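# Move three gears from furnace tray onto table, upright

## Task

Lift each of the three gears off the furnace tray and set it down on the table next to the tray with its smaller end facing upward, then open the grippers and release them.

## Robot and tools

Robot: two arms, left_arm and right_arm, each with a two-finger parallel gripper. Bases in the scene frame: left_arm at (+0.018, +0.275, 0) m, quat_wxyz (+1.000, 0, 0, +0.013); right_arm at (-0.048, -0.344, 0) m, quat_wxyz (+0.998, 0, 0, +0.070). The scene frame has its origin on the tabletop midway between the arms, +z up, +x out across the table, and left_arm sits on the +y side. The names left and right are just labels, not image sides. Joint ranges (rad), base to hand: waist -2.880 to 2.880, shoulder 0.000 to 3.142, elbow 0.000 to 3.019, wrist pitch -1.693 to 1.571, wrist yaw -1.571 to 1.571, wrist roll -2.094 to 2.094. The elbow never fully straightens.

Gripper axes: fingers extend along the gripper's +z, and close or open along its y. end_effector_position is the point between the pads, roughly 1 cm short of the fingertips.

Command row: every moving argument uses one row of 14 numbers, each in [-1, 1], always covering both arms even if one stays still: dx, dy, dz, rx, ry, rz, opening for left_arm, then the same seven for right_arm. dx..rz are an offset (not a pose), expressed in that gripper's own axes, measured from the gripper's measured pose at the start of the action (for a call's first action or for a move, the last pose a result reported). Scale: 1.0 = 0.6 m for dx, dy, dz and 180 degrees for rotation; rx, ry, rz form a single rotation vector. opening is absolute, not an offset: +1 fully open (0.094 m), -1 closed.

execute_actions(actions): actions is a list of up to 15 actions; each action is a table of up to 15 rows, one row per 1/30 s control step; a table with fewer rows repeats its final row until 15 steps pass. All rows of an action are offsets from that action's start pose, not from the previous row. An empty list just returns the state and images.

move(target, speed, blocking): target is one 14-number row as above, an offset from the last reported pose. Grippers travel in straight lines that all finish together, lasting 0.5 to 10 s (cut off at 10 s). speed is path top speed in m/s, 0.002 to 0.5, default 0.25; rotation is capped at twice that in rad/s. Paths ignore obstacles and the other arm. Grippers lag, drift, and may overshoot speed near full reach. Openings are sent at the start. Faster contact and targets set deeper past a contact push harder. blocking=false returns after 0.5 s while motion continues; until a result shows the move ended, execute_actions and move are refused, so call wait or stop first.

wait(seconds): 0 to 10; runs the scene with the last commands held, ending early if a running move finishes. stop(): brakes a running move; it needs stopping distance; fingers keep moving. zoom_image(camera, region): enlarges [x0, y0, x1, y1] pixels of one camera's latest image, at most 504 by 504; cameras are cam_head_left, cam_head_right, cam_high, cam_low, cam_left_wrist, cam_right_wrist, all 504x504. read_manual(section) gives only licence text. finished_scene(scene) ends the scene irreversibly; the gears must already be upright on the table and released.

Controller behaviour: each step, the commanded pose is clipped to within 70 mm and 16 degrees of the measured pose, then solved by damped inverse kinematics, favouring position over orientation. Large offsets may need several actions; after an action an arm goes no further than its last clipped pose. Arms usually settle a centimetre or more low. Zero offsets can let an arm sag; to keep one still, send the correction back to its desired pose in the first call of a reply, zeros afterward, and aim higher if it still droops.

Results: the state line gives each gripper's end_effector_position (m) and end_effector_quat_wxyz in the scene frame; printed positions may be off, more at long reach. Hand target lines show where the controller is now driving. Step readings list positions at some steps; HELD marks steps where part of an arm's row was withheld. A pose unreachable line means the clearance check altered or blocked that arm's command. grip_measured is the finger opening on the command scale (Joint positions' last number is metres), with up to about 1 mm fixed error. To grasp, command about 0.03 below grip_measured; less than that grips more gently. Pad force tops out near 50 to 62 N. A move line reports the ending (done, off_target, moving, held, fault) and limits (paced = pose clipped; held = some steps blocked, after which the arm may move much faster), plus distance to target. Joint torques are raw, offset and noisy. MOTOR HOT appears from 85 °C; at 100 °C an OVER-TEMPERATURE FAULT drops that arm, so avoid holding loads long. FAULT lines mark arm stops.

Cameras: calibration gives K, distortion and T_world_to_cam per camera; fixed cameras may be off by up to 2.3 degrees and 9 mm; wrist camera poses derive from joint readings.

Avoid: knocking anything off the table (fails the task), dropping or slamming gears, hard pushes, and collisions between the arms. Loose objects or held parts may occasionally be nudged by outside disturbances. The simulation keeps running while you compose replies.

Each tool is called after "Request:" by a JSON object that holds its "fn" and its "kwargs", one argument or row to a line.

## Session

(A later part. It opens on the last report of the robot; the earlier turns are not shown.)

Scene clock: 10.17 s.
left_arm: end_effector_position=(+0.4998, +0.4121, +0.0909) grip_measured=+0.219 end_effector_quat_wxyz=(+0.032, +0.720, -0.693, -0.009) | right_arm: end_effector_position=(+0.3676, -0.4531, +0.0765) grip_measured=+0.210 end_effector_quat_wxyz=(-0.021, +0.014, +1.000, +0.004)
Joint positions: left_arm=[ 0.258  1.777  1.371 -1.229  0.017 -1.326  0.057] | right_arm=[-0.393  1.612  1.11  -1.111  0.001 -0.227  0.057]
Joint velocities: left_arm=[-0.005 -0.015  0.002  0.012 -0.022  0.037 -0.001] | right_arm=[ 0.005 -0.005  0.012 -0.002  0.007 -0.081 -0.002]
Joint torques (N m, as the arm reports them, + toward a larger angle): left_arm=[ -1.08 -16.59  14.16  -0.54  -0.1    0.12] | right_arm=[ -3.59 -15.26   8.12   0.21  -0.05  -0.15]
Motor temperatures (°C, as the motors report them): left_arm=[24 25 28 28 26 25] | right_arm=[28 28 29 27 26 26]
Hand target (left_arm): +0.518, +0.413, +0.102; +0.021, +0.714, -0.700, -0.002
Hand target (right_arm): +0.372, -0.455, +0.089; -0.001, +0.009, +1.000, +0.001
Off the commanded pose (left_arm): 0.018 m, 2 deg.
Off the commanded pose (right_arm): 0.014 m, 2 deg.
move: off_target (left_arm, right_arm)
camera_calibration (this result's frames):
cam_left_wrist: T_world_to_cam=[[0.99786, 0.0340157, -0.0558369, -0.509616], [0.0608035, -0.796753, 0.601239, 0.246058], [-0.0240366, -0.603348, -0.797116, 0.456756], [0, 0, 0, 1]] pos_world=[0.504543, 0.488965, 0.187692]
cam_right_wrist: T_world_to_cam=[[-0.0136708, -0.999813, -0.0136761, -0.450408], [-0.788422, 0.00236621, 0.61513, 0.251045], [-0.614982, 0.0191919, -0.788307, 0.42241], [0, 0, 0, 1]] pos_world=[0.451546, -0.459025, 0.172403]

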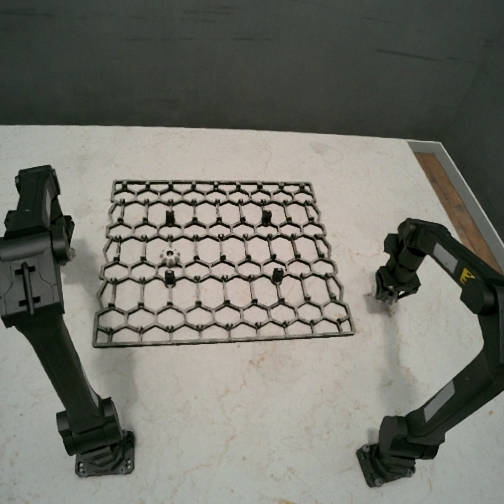

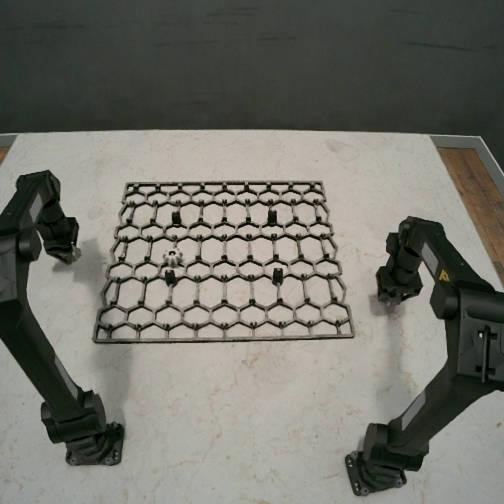

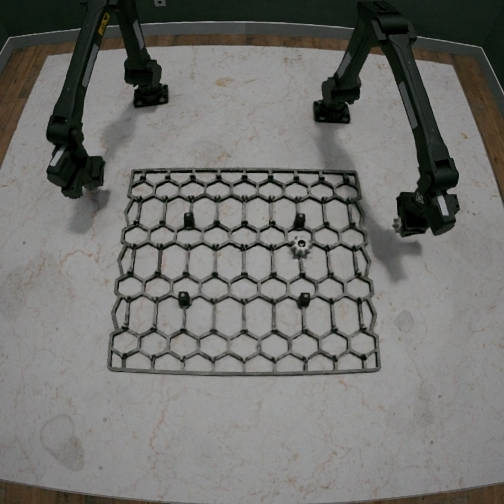

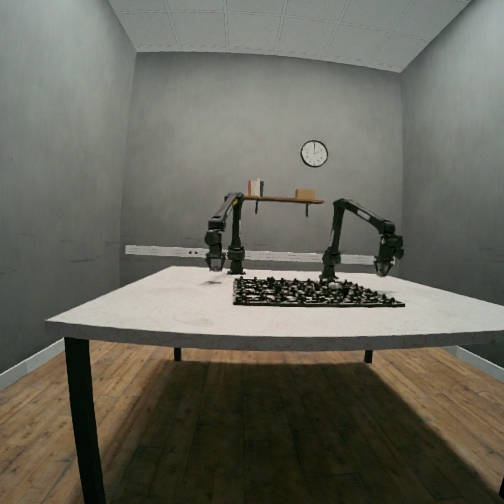

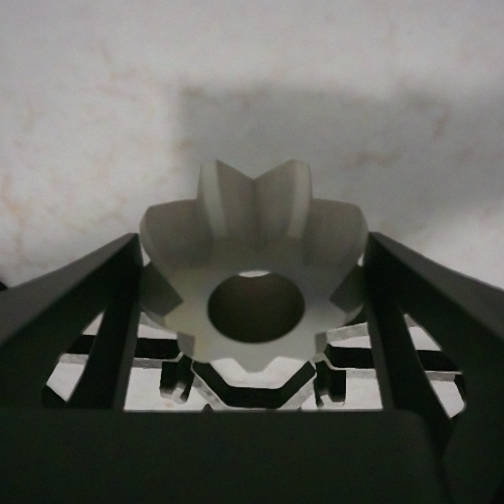

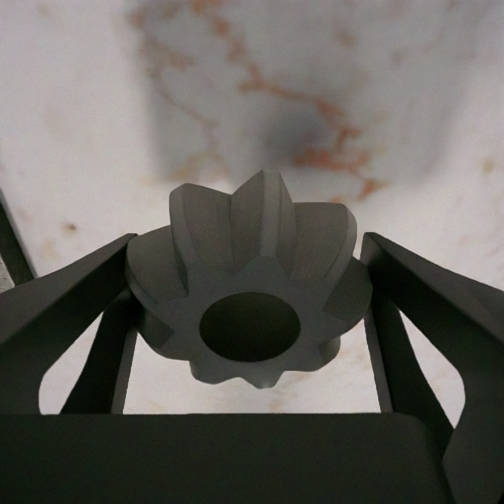

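Request:
{"fn": "move", "kwargs": {
  "target": [0,0,0.126,0,0,0,-0.5, 0,0,0.09,0,0,0,-0.5],
  "speed": 0.12
}}

Request:
{"fn": "move", "kwargs": {
  "target": [0,0,0,0,0,0,0.7, 0,0,0,0,0,0,0.7]
}}

Request:
{"fn": "move", "kwargs": {
  "target": [0,0,-0.17,0,0,0,0.7, 0,0,-0.15,0,0,0,0.7]
}}

Scene clock: 11.30 s.
left_arm: end_effector_position=(+0.4903, +0.4090, +0.0170) grip_measured=+0.219 end_effector_quat_wxyz=(+0.037, +0.720, -0.693, -0.010) | right_arm: end_effector_position=(+0.3629, -0.4519, +0.0208) grip_measured=+0.210 end_effector_quat_wxyz=(-0.027, +0.013, +1.000, +0.006)
Joint positions: left_arm=[ 0.258  1.853  1.261 -1.054  0.019 -1.324  0.057] | right_arm=[-0.393  1.692  1.039 -0.973  0.001 -0.228  0.057]
Joint velocities: left_arm=[-0.005  0.005  0.002  0.012 -0.007 -0.051 -0.001] | right_arm=[-0.015  0.005 -0.012 -0.017 -0.022  0.022 -0.   ]
Joint torques (N m, as the arm reports them, + toward a larger angle): left_arm=[ -0.68 -17.39   9.26   0.38  -0.2   -0.01] | right_arm=[ -3.44 -13.23   7.14   0.38   0.05  -0.1 ]
Motor temperatures (°C, as the motors report them): left_arm=[24 25 28 28 26 25] | right_arm=[28 28 29 27 26 26]
Hand target (left_arm): +0.496, +0.410, +0.015; +0.032, +0.720, -0.693, -0.009
Hand target (right_arm): +0.365, -0.452, +0.022; -0.021, +0.014, +1.000, +0.004
Off the commanded pose (left_arm): 0.005 m, 1 deg.
Off the commanded pose (right_arm): 0.003 m, 1 deg.
move: done
camera_calibration (this result's frames):
cam_left_wrist: T_world_to_cam=[[0.997319, 0.0323322, -0.0656443, -0.502982], [0.0655276, -0.793882, 0.604531, 0.285048], [-0.032568, -0.607211, -0.793873, 0.401428], [0, 0, 0, 1]] pos_world=[0.496029, 0.486309, 0.113345]
cam_right_wrist: T_world_to_cam=[[-0.012326, -0.999785, -0.0166643, -0.450437], [-0.781111, -0.000777254, 0.624392, 0.277373], [-0.62427, 0.020713, -0.780934, 0.379506], [0, 0, 0, 1]] pos_world=[0.448022, -0.457985, 0.115673]

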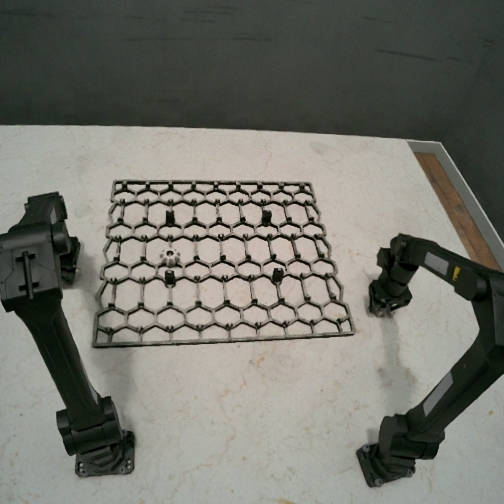

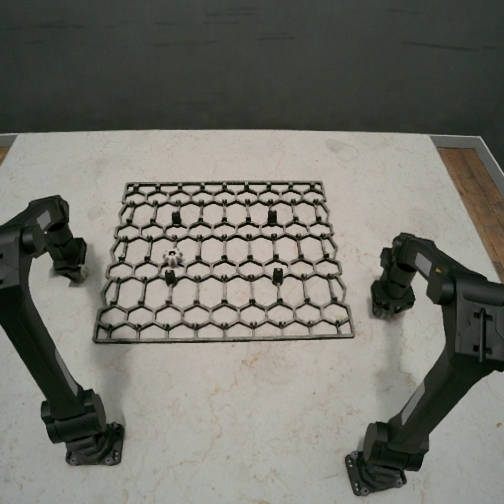

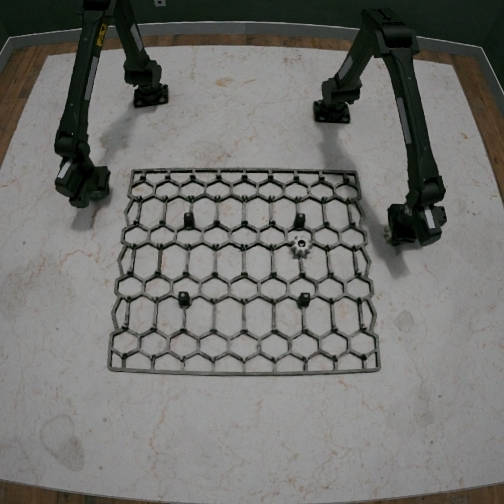

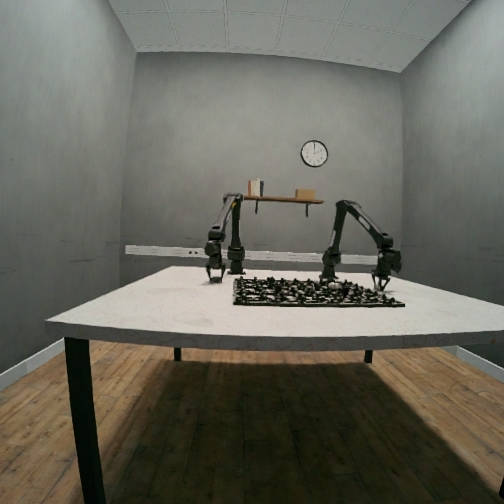

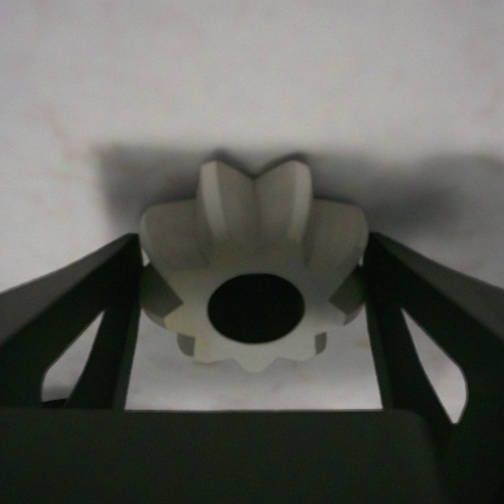

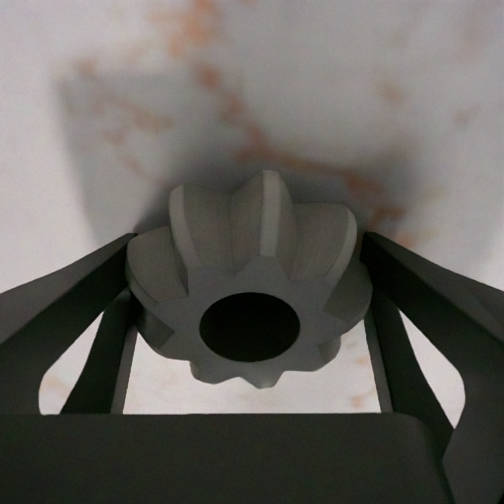

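Scene clock: 11.80 s.
left_arm: end_effector_position=(+0.4903, +0.4090, +0.0170) grip_measured=+0.698 end_effector_quat_wxyz=(+0.037, +0.720, -0.693, -0.010) | right_arm: end_effector_position=(+0.3629, -0.4519, +0.0208) grip_measured=+0.698 end_effector_quat_wxyz=(-0.027, +0.013, +1.000, +0.006)
Joint positions: left_arm=[ 0.258  1.853  1.261 -1.054  0.019 -1.324  0.08 ] | right_arm=[-0.393  1.692  1.039 -0.973  0.001 -0.228  0.08 ]
Joint velocities: left_arm=[ 0.005 -0.024 -0.017  0.002 -0.037  0.051 -0.   ] | right_arm=[-0.005 -0.005  0.007 -0.002 -0.022 -0.051 -0.001]
Joint torques (N m, as the arm reports them, + toward a larger angle): left_arm=[ -0.49 -17.95   8.2    0.    -0.17   0.03] | right_arm=[ -3.56 -12.18   7.03  -0.05  -0.01  -0.14]
Motor temperatures (°C, as the motors report them): left_arm=[24 25 28 28 26 25] | right_arm=[28 28 29 27 26 26]
Hand target (left_arm): +0.490, +0.409, +0.017; +0.037, +0.720, -0.693, -0.010
Hand target (right_arm): +0.363, -0.452, +0.021; -0.027, +0.013, +1.000, +0.006
Off the commanded pose (left_arm): 0.000 m, 0 deg.
Off the commanded pose (right_arm): 0.000 m, 0 deg.
move: done
camera_calibration (this result's frames):
cam_left_wrist: T_world_to_cam=[[0.997319, 0.0323322, -0.0656443, -0.502982], [0.0655276, -0.793882, 0.604531, 0.285048], [-0.032568, -0.607211, -0.793873, 0.401428], [0, 0, 0, 1]] pos_world=[0.496029, 0.486309, 0.113345]
cam_right_wrist: T_world_to_cam=[[-0.012326, -0.999785, -0.0166643, -0.450437], [-0.781111, -0.000777254, 0.624392, 0.277373], [-0.62427, 0.020713, -0.780934, 0.379506], [0, 0, 0, 1]] pos_world=[0.448022, -0.457985, 0.115673]

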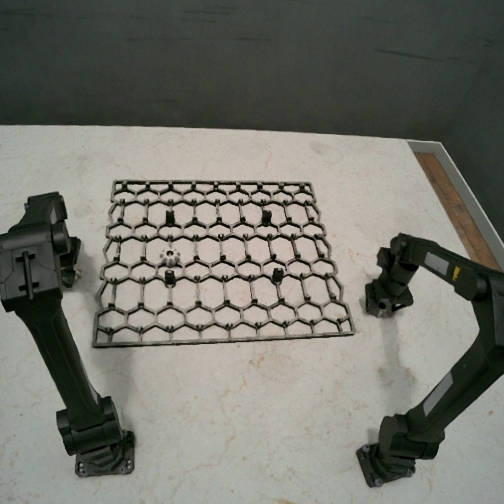

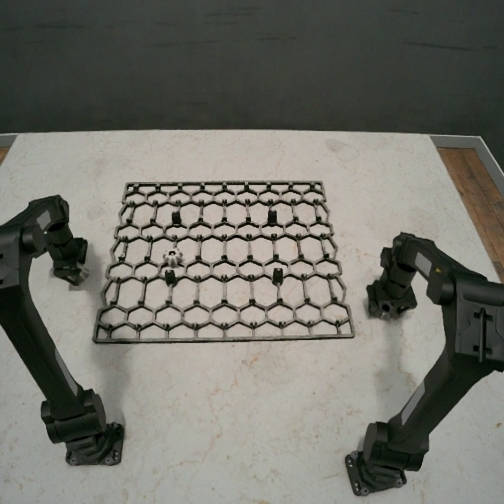

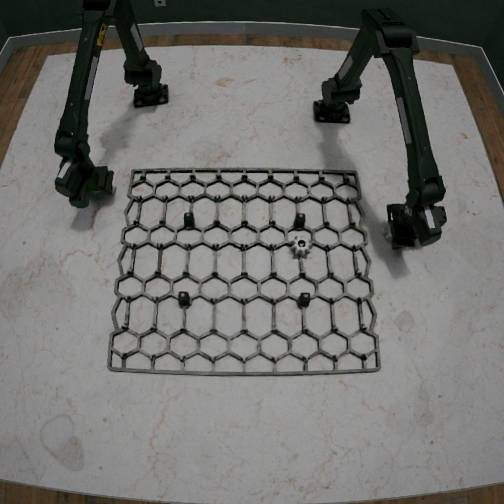

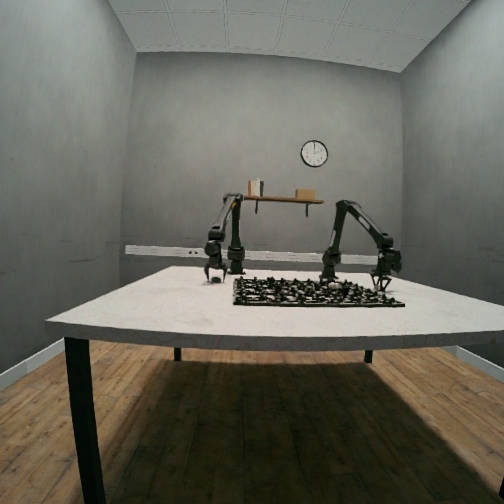

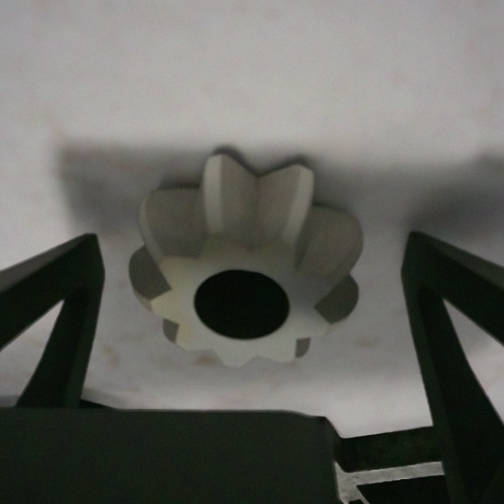

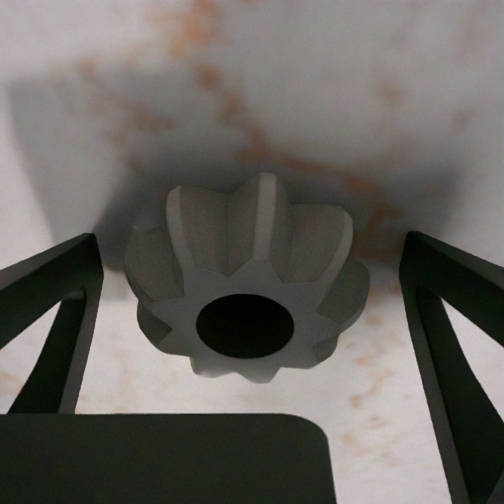

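Scene clock: 12.70 s.
left_arm: end_effector_position=(+0.4898, +0.4088, +0.1131) grip_measured=+0.698 end_effector_quat_wxyz=(+0.041, +0.720, -0.693, -0.012) | right_arm: end_effector_position=(+0.3530, -0.4493, +0.0956) grip_measured=+0.698 end_effector_quat_wxyz=(-0.045, +0.013, +0.999, +0.010)
Joint positions: left_arm=[ 0.258  1.742  1.384 -1.296  0.019 -1.324  0.08 ] | right_arm=[-0.393  1.582  1.127 -1.207  0.001 -0.228  0.08 ]
Joint velocities: left_arm=[-0.005  0.005  0.007 -0.027 -0.022  0.066 -0.001] | right_arm=[ 0.015  0.005  0.002 -0.017 -0.081  0.081 -0.   ]
Joint torques (N m, as the arm reports them, + toward a larger angle): left_arm=[ -0.24 -17.04  11.86  -0.4   -0.18   0.06] | right_arm=[ -3.63 -11.95  11.39  -0.6    0.05  -0.1 ]
Motor temperatures (°C, as the motors report them): left_arm=[24 26 28 28 26 25] | right_arm=[28 28 29 27 26 26]
Hand target (left_arm): +0.496, +0.412, +0.119; +0.037, +0.720, -0.693, -0.010
Hand target (right_arm): +0.367, -0.453, +0.111; -0.027, +0.013, +1.000, +0.006
Off the commanded pose (left_arm): 0.010 m, 1 deg.
Off the commanded pose (right_arm): 0.021 m, 2 deg.
move: off_target (right_arm)
camera_calibration (this result's frames):
cam_left_wrist: T_world_to_cam=[[0.996737, 0.0321658, -0.0740286, -0.494925], [0.0705872, -0.792175, 0.606198, 0.223426], [-0.0391447, -0.609446, -0.791861, 0.48154], [0, 0, 0, 1]] pos_world=[0.496388, 0.486384, 0.209233]
cam_right_wrist: T_world_to_cam=[[-0.0130719, -0.999591, -0.0254192, -0.445548], [-0.758494, -0.00665206, 0.651646, 0.209697], [-0.651549, 0.0277986, -0.758097, 0.44229], [0, 0, 0, 1]] pos_world=[0.441403, -0.456266, 0.187325]

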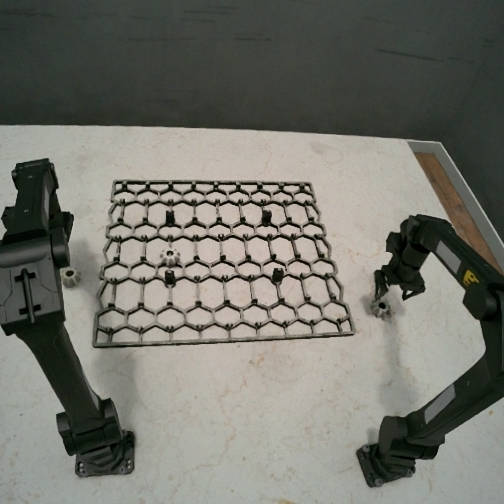

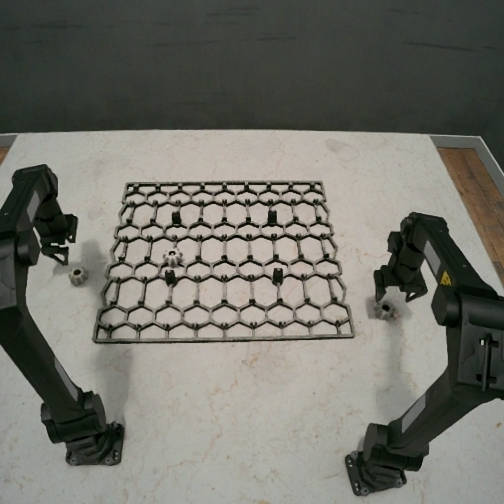

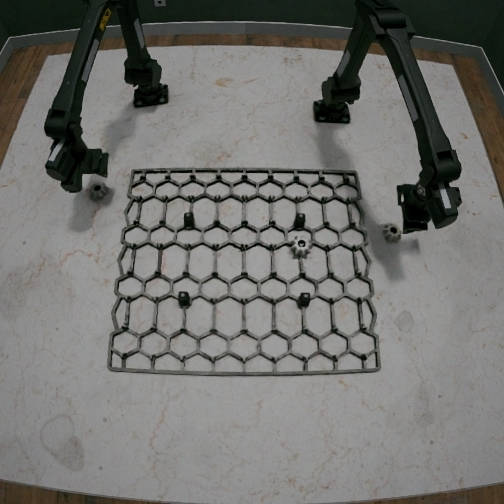

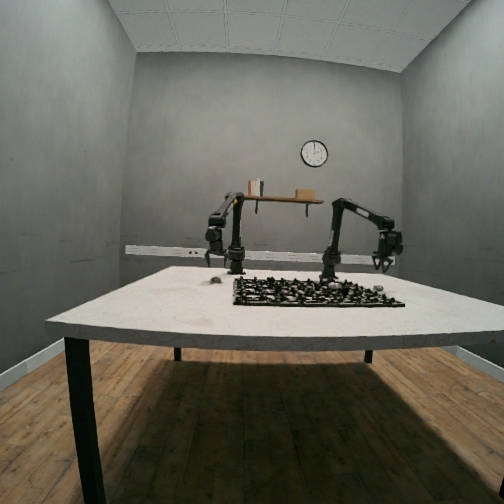

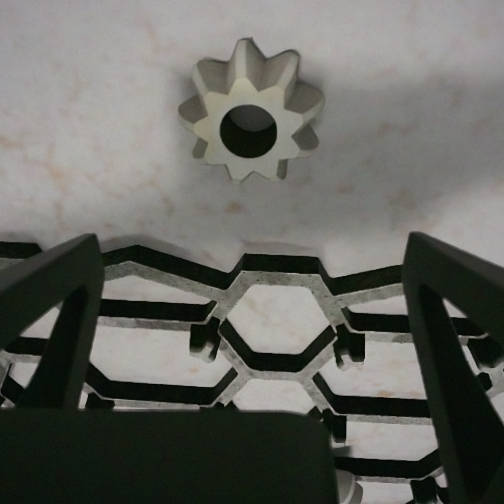

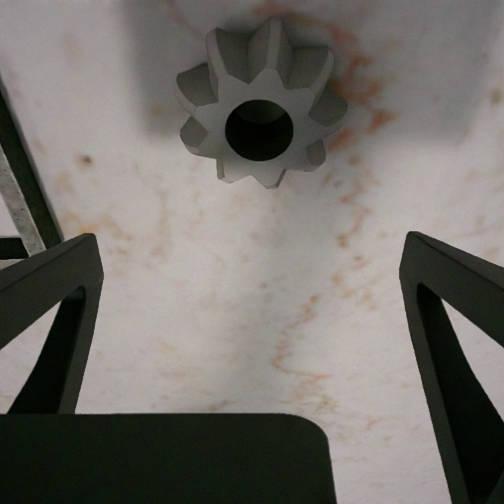

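Request:
{"fn": "move", "kwargs": {
  "target": [0.463,-0.074,0.012,0.009,-0.029,0.512,0.7, 0,0,0,0,0,0,0.7],
  "speed": 0.3
}}

Scene clock: 16.17 s.
left_arm: end_effector_position=(+0.5215, +0.1380, +0.1114) grip_measured=+0.698 end_effector_quat_wxyz=(-0.012, -0.007, +1.000, +0.005) | right_arm: end_effector_position=(+0.3529, -0.4493, +0.0956) grip_measured=+0.698 end_effector_quat_wxyz=(-0.045, +0.013, +0.999, +0.010)
Joint positions: left_arm=[-0.292  1.785  1.441 -1.252 -0.003 -0.28   0.08 ] | right_arm=[-0.393  1.582  1.127 -1.208  0.001 -0.228  0.08 ]
Joint velocities: left_arm=[-0.005 -0.005 -0.007  0.002  0.051  0.066 -0.   ] | right_arm=[-0.015 -0.015 -0.002 -0.002 -0.066 -0.007 -0.001]
Joint torques (N m, as the arm reports them, + toward a larger angle): left_arm=[ -1.19 -16.09  13.57   0.66  -0.22   0.12] | right_arm=[ -2.41 -12.1    8.02  -0.08   0.1   -0.07]
Motor temperatures (°C, as the motors report them): left_arm=[24 26 29 28 26 25] | right_arm=[28 28 30 27 26 26]
Hand target (left_arm): +0.538, +0.132, +0.110; -0.002, +0.001, +1.000, +0.004
Hand target (right_arm): +0.353, -0.449, +0.096; -0.045, +0.013, +0.999, +0.010
Off the commanded pose (left_arm): 0.023 m, 2 deg.
Off the commanded pose (right_arm): 0.000 m, 0 deg.
move: off_target (left_arm)
camera_calibration (this result's frames):
cam_left_wrist: T_world_to_cam=[[0.00938606, -0.999931, -0.00704402, 0.131908], [-0.803626, -0.011735, 0.595018, 0.357119], [-0.59506, 0.0000758837, -0.803681, 0.523461], [0, 0, 0, 1]] pos_world=[0.597243, 0.13605, 0.209133]
cam_right_wrist: T_world_to_cam=[[-0.0130813, -0.999589, -0.0255102, -0.445513], [-0.758253, -0.00671457, 0.651926, 0.209483], [-0.651829, 0.0278713, -0.757854, 0.442345], [0, 0, 0, 1]] pos_world=[0.441347, -0.456252, 0.1873]

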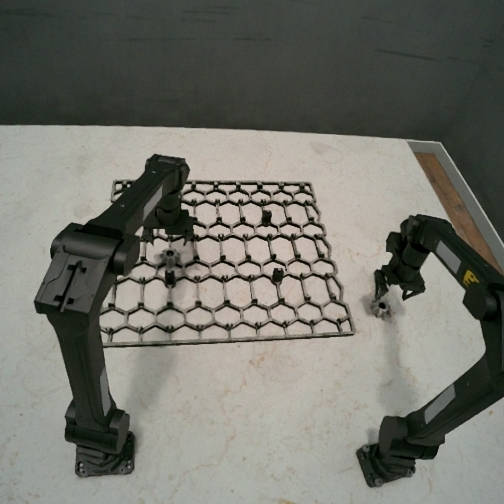

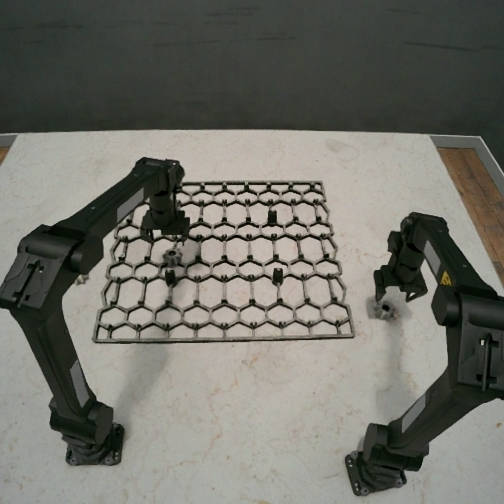

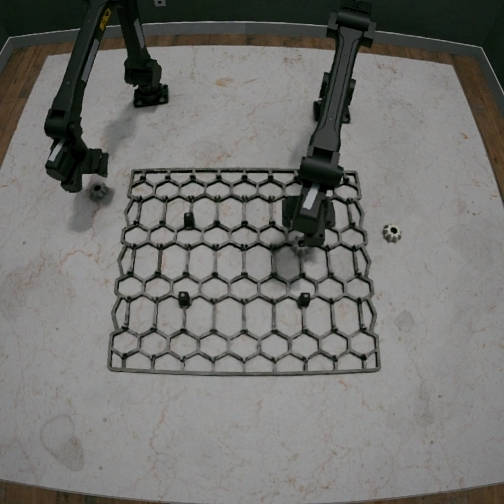

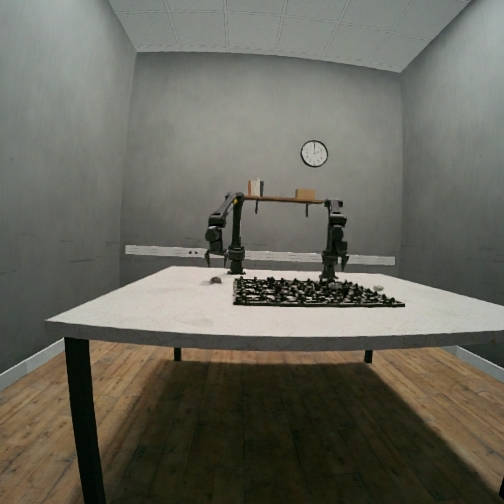

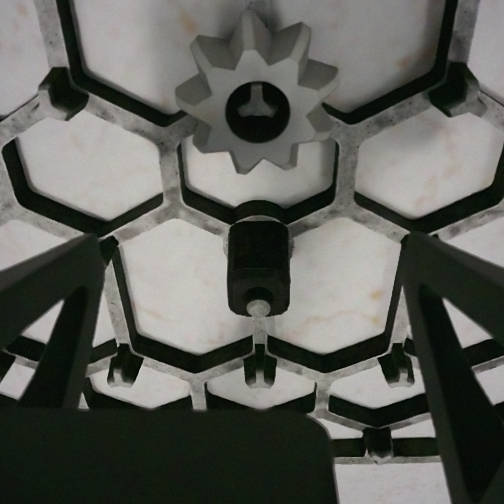

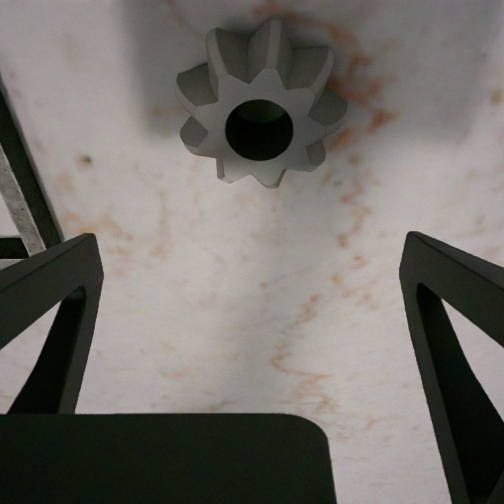

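Request:
{"fn": "move", "kwargs": {
  "target": [-0.025,-0.006,0.155,0,0,0,0.6, 0,0,0,0,0,0,0.7],
  "speed": 0.12
}}

Scene clock: 17.47 s.
left_arm: end_effector_position=(+0.5333, +0.1347, +0.0293) grip_measured=+0.602 end_effector_quat_wxyz=(-0.007, -0.006, +1.000, +0.003) | right_arm: end_effector_position=(+0.3529, -0.4493, +0.0956) grip_measured=+0.698 end_effector_quat_wxyz=(-0.045, +0.013, +0.999, +0.010)
Joint positions: left_arm=[-0.292  1.899  1.372 -1.06  -0.003 -0.278  0.075] | right_arm=[-0.393  1.582  1.127 -1.208  0.001 -0.228  0.08 ]
Joint velocities: left_arm=[-0.015 -0.015  0.007 -0.012  0.037  0.037 -0.001] | right_arm=[-0.005 -0.005 -0.012 -0.022 -0.007  0.007 -0.   ]
Joint torques (N m, as the arm reports them, + toward a larger angle): left_arm=[ -0.27 -17.18   9.24   0.72  -0.11   0.05] | right_arm=[ -3.24 -12.7    8.    -0.33   0.06  -0.02]
Motor temperatures (°C, as the motors report them): left_arm=[24 26 29 28 26 25] | right_arm=[28 28 30 27 26 26]
Hand target (left_arm): +0.535, +0.136, +0.018; -0.012, -0.007, +1.000, +0.005
Hand target (right_arm): +0.353, -0.449, +0.096; -0.045, +0.013, +0.999, +0.010
Off the commanded pose (left_arm): 0.011 m, 1 deg.
Off the commanded pose (right_arm): 0.000 m, 0 deg.
move: off_target (left_arm)
camera_calibration (this result's frames):
cam_left_wrist: T_world_to_cam=[[0.00791159, -0.999958, -0.00452761, 0.128696], [-0.808859, -0.00906166, 0.587933, 0.418091], [-0.587949, -0.000989285, -0.808897, 0.461061], [0, 0, 0, 1]] pos_world=[0.608239, 0.132936, 0.127724]
cam_right_wrist: T_world_to_cam=[[-0.0130813, -0.999589, -0.0255102, -0.445513], [-0.758253, -0.00671457, 0.651926, 0.209483], [-0.651829, 0.0278713, -0.757854, 0.442345], [0, 0, 0, 1]] pos_world=[0.441347, -0.456252, 0.1873]

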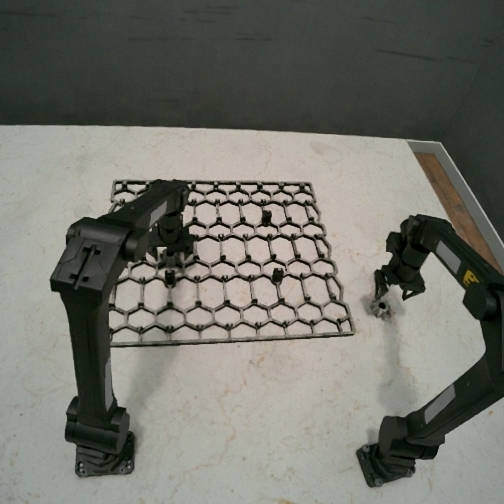

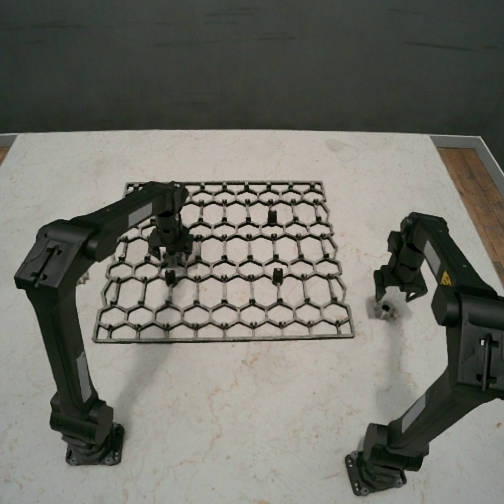

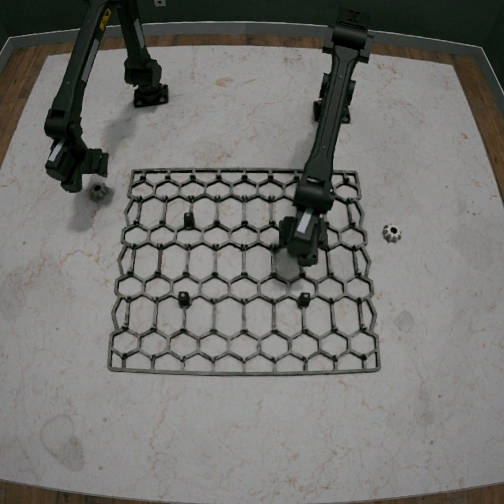

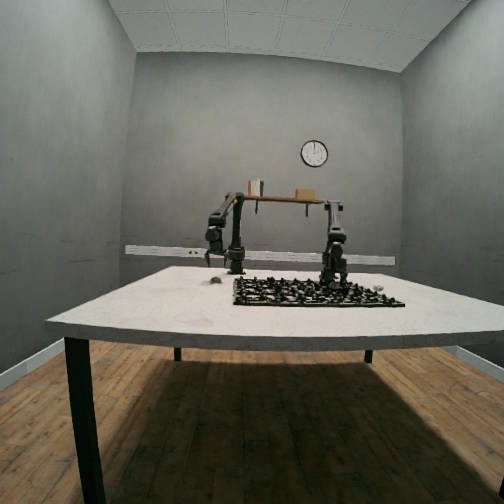

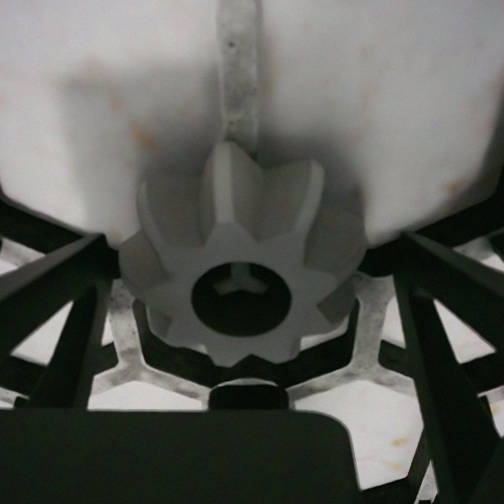

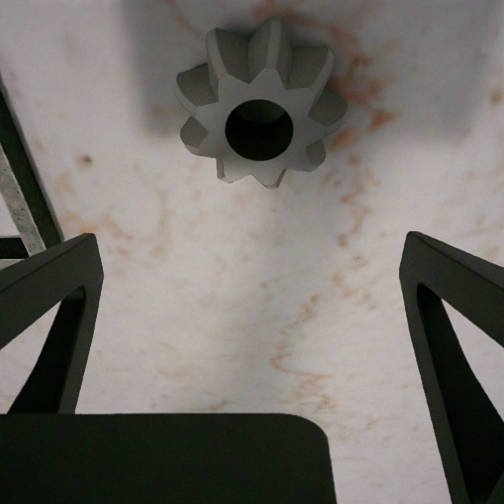

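Request:
{"fn": "move", "kwargs": {
  "target": [0,0,0,0,0,0,-0.5, 0,0,0,0,0,0,0.7]
}}

Request:
{"fn": "move", "kwargs": {
  "target": [0,0,-0.17,0,0,0,-0.5, 0,0,0,0,0,0,0.7],
  "speed": 0.15
}}

Scene clock: 18.53 s.
left_arm: end_effector_position=(+0.5335, +0.1367, +0.0291) grip_measured=+0.205 end_effector_quat_wxyz=(-0.007, -0.007, +1.000, +0.006) | right_arm: end_effector_position=(+0.3529, -0.4493, +0.0956) grip_measured=+0.698 end_effector_quat_wxyz=(-0.045, +0.013, +0.999, +0.010)
Joint positions: left_arm=[-0.29   1.899  1.371 -1.06  -0.008 -0.278  0.057] | right_arm=[-0.393  1.582  1.127 -1.208  0.001 -0.228  0.08 ]
Joint velocities: left_arm=[-0.005 -0.005 -0.012  0.022 -0.051 -0.022  0.   ] | right_arm=[-0.015 -0.015 -0.002 -0.012 -0.051 -0.007  0.   ]
Joint torques (N m, as the arm reports them, + toward a larger angle): left_arm=[ -0.83 -19.5    8.91   0.16   0.04   0.  ] | right_arm=[ -3.04 -12.18   7.73  -0.2    0.    -0.08]
Motor temperatures (°C, as the motors report them): left_arm=[24 26 29 28 26 25] | right_arm=[28 28 30 27 26 26]
Hand target (left_arm): +0.533, +0.135, +0.029; -0.007, -0.006, +1.000, +0.003
Hand target (right_arm): +0.353, -0.449, +0.096; -0.045, +0.013, +0.999, +0.010
Off the commanded pose (left_arm): 0.002 m, 0 deg.
Off the commanded pose (right_arm): 0.000 m, 0 deg.
move: done
camera_calibration (this result's frames):
cam_left_wrist: T_world_to_cam=[[0.00973564, -0.999904, -0.00987439, 0.129825], [-0.809229, -0.0136792, 0.587334, 0.419248], [-0.587412, 0.00227258, -0.809285, 0.460253], [0, 0, 0, 1]] pos_world=[0.608362, 0.134502, 0.127519]
cam_right_wrist: T_world_to_cam=[[-0.0130813, -0.999589, -0.0255102, -0.445513], [-0.758253, -0.00671457, 0.651926, 0.209483], [-0.651829, 0.0278713, -0.757854, 0.442345], [0, 0, 0, 1]] pos_world=[0.441347, -0.456252, 0.1873]

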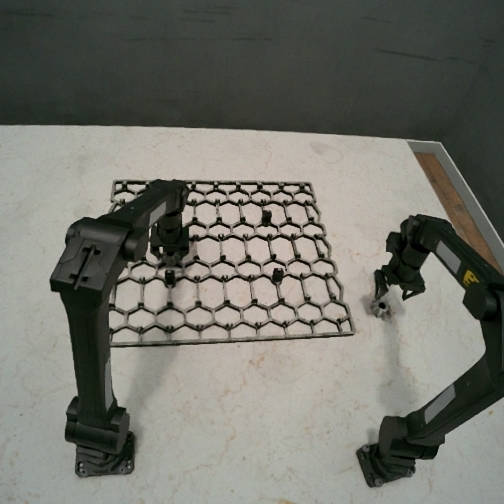

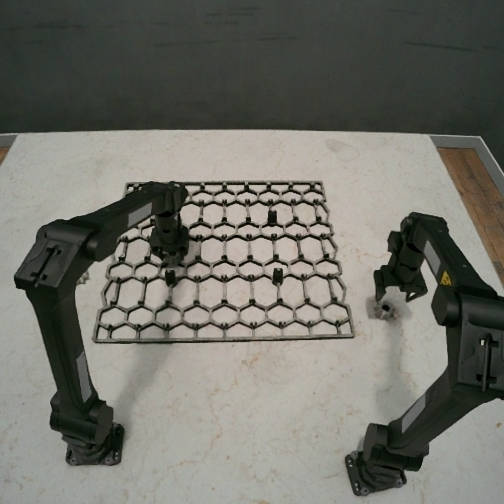

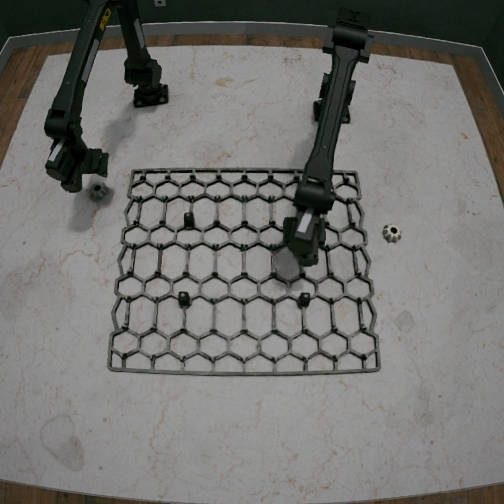

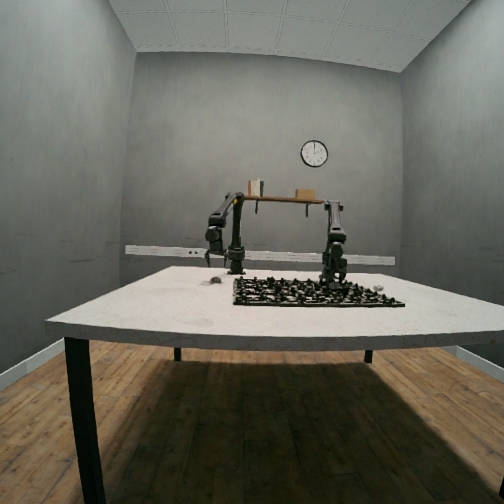

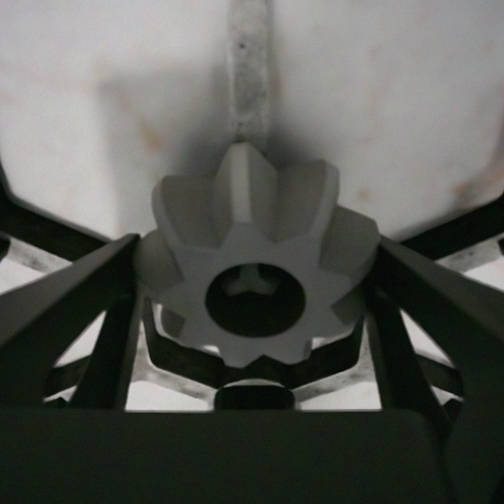

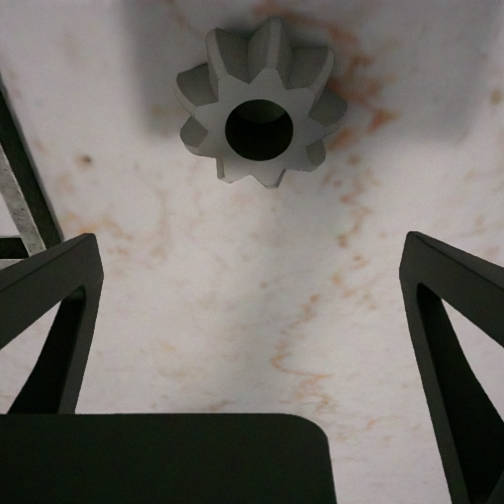

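Scene clock: 19.70 s.
left_arm: end_effector_position=(+0.5191, +0.1411, +0.1026) grip_measured=+0.205 end_effector_quat_wxyz=(-0.035, -0.007, +0.999, +0.016) | right_arm: end_effector_position=(+0.3529, -0.4493, +0.0956) grip_measured=+0.698 end_effector_quat_wxyz=(-0.045, +0.013, +0.999, +0.010)
Joint positions: left_arm=[-0.29   1.817  1.459 -1.29  -0.011 -0.278  0.057] | right_arm=[-0.393  1.582  1.127 -1.208  0.001 -0.228  0.08 ]
Joint velocities: left_arm=[ 0.005 -0.015 -0.012  0.007 -0.066  0.022  0.   ] | right_arm=[ 0.005  0.005  0.012 -0.017 -0.022 -0.066 -0.001]
Joint torques (N m, as the arm reports them, + toward a larger angle): left_arm=[ -0.72 -21.27  13.74  -0.42  -0.01   0.01] | right_arm=[ -2.93 -12.5    7.95  -0.56   0.06  -0.06]
Motor temperatures (°C, as the motors report them): left_arm=[24 26 29 28 26 25] | right_arm=[28 28 30 27 26 26]
Hand target (left_arm): +0.532, +0.135, +0.131; -0.007, -0.007, +1.000, +0.006
Hand target (right_arm): +0.353, -0.449, +0.096; -0.045, +0.013, +0.999, +0.010
Off the commanded pose (left_arm): 0.033 m, 3 deg.
Off the commanded pose (right_arm): 0.000 m, 0 deg.
move: off_target (left_arm)
camera_calibration (this result's frames):
cam_left_wrist: T_world_to_cam=[[0.00849508, -0.999546, -0.0288956, 0.137673], [-0.774693, -0.02485, 0.631849, 0.343591], [-0.63228, 0.0170176, -0.774553, 0.52893], [0, 0, 0, 1]] pos_world=[0.59944, 0.137147, 0.196565]
cam_right_wrist: T_world_to_cam=[[-0.0130813, -0.999589, -0.0255102, -0.445513], [-0.758253, -0.00671457, 0.651926, 0.209483], [-0.651829, 0.0278713, -0.757854, 0.442345], [0, 0, 0, 1]] pos_world=[0.441347, -0.456252, 0.1873]

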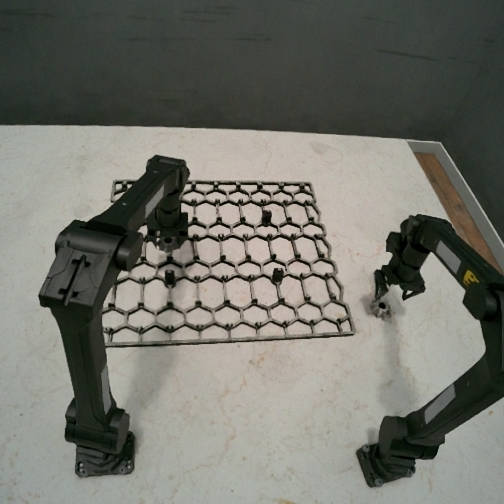

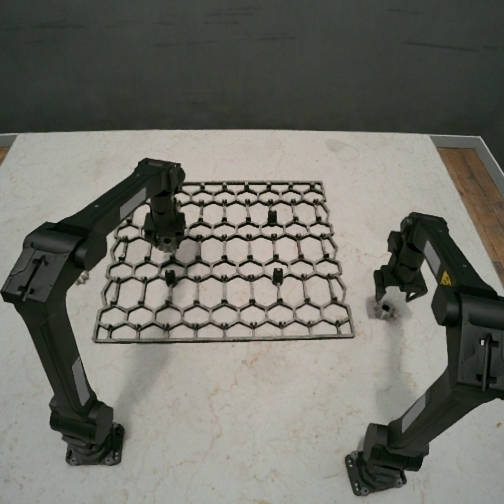

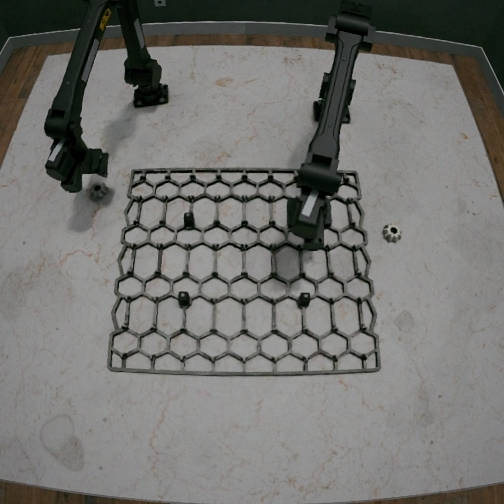

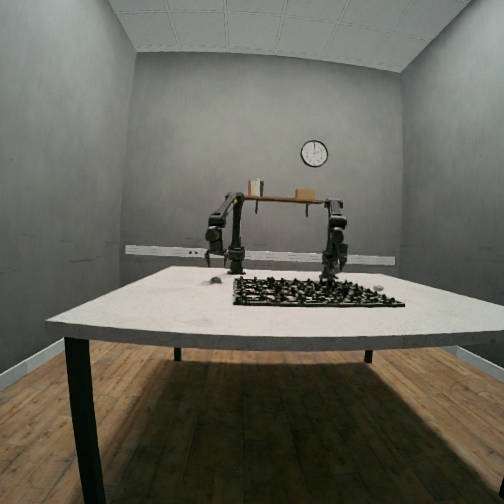

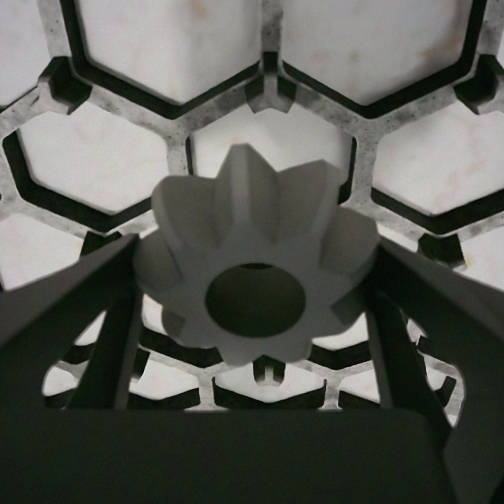

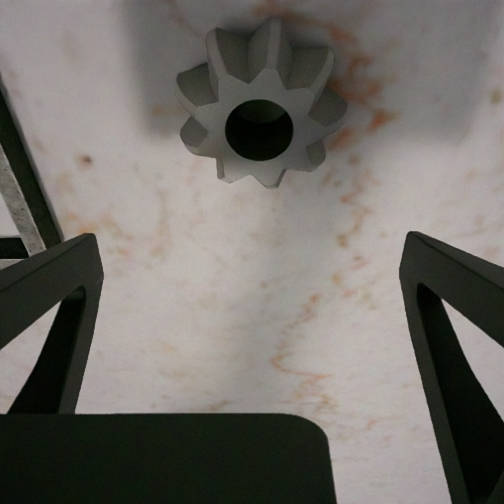

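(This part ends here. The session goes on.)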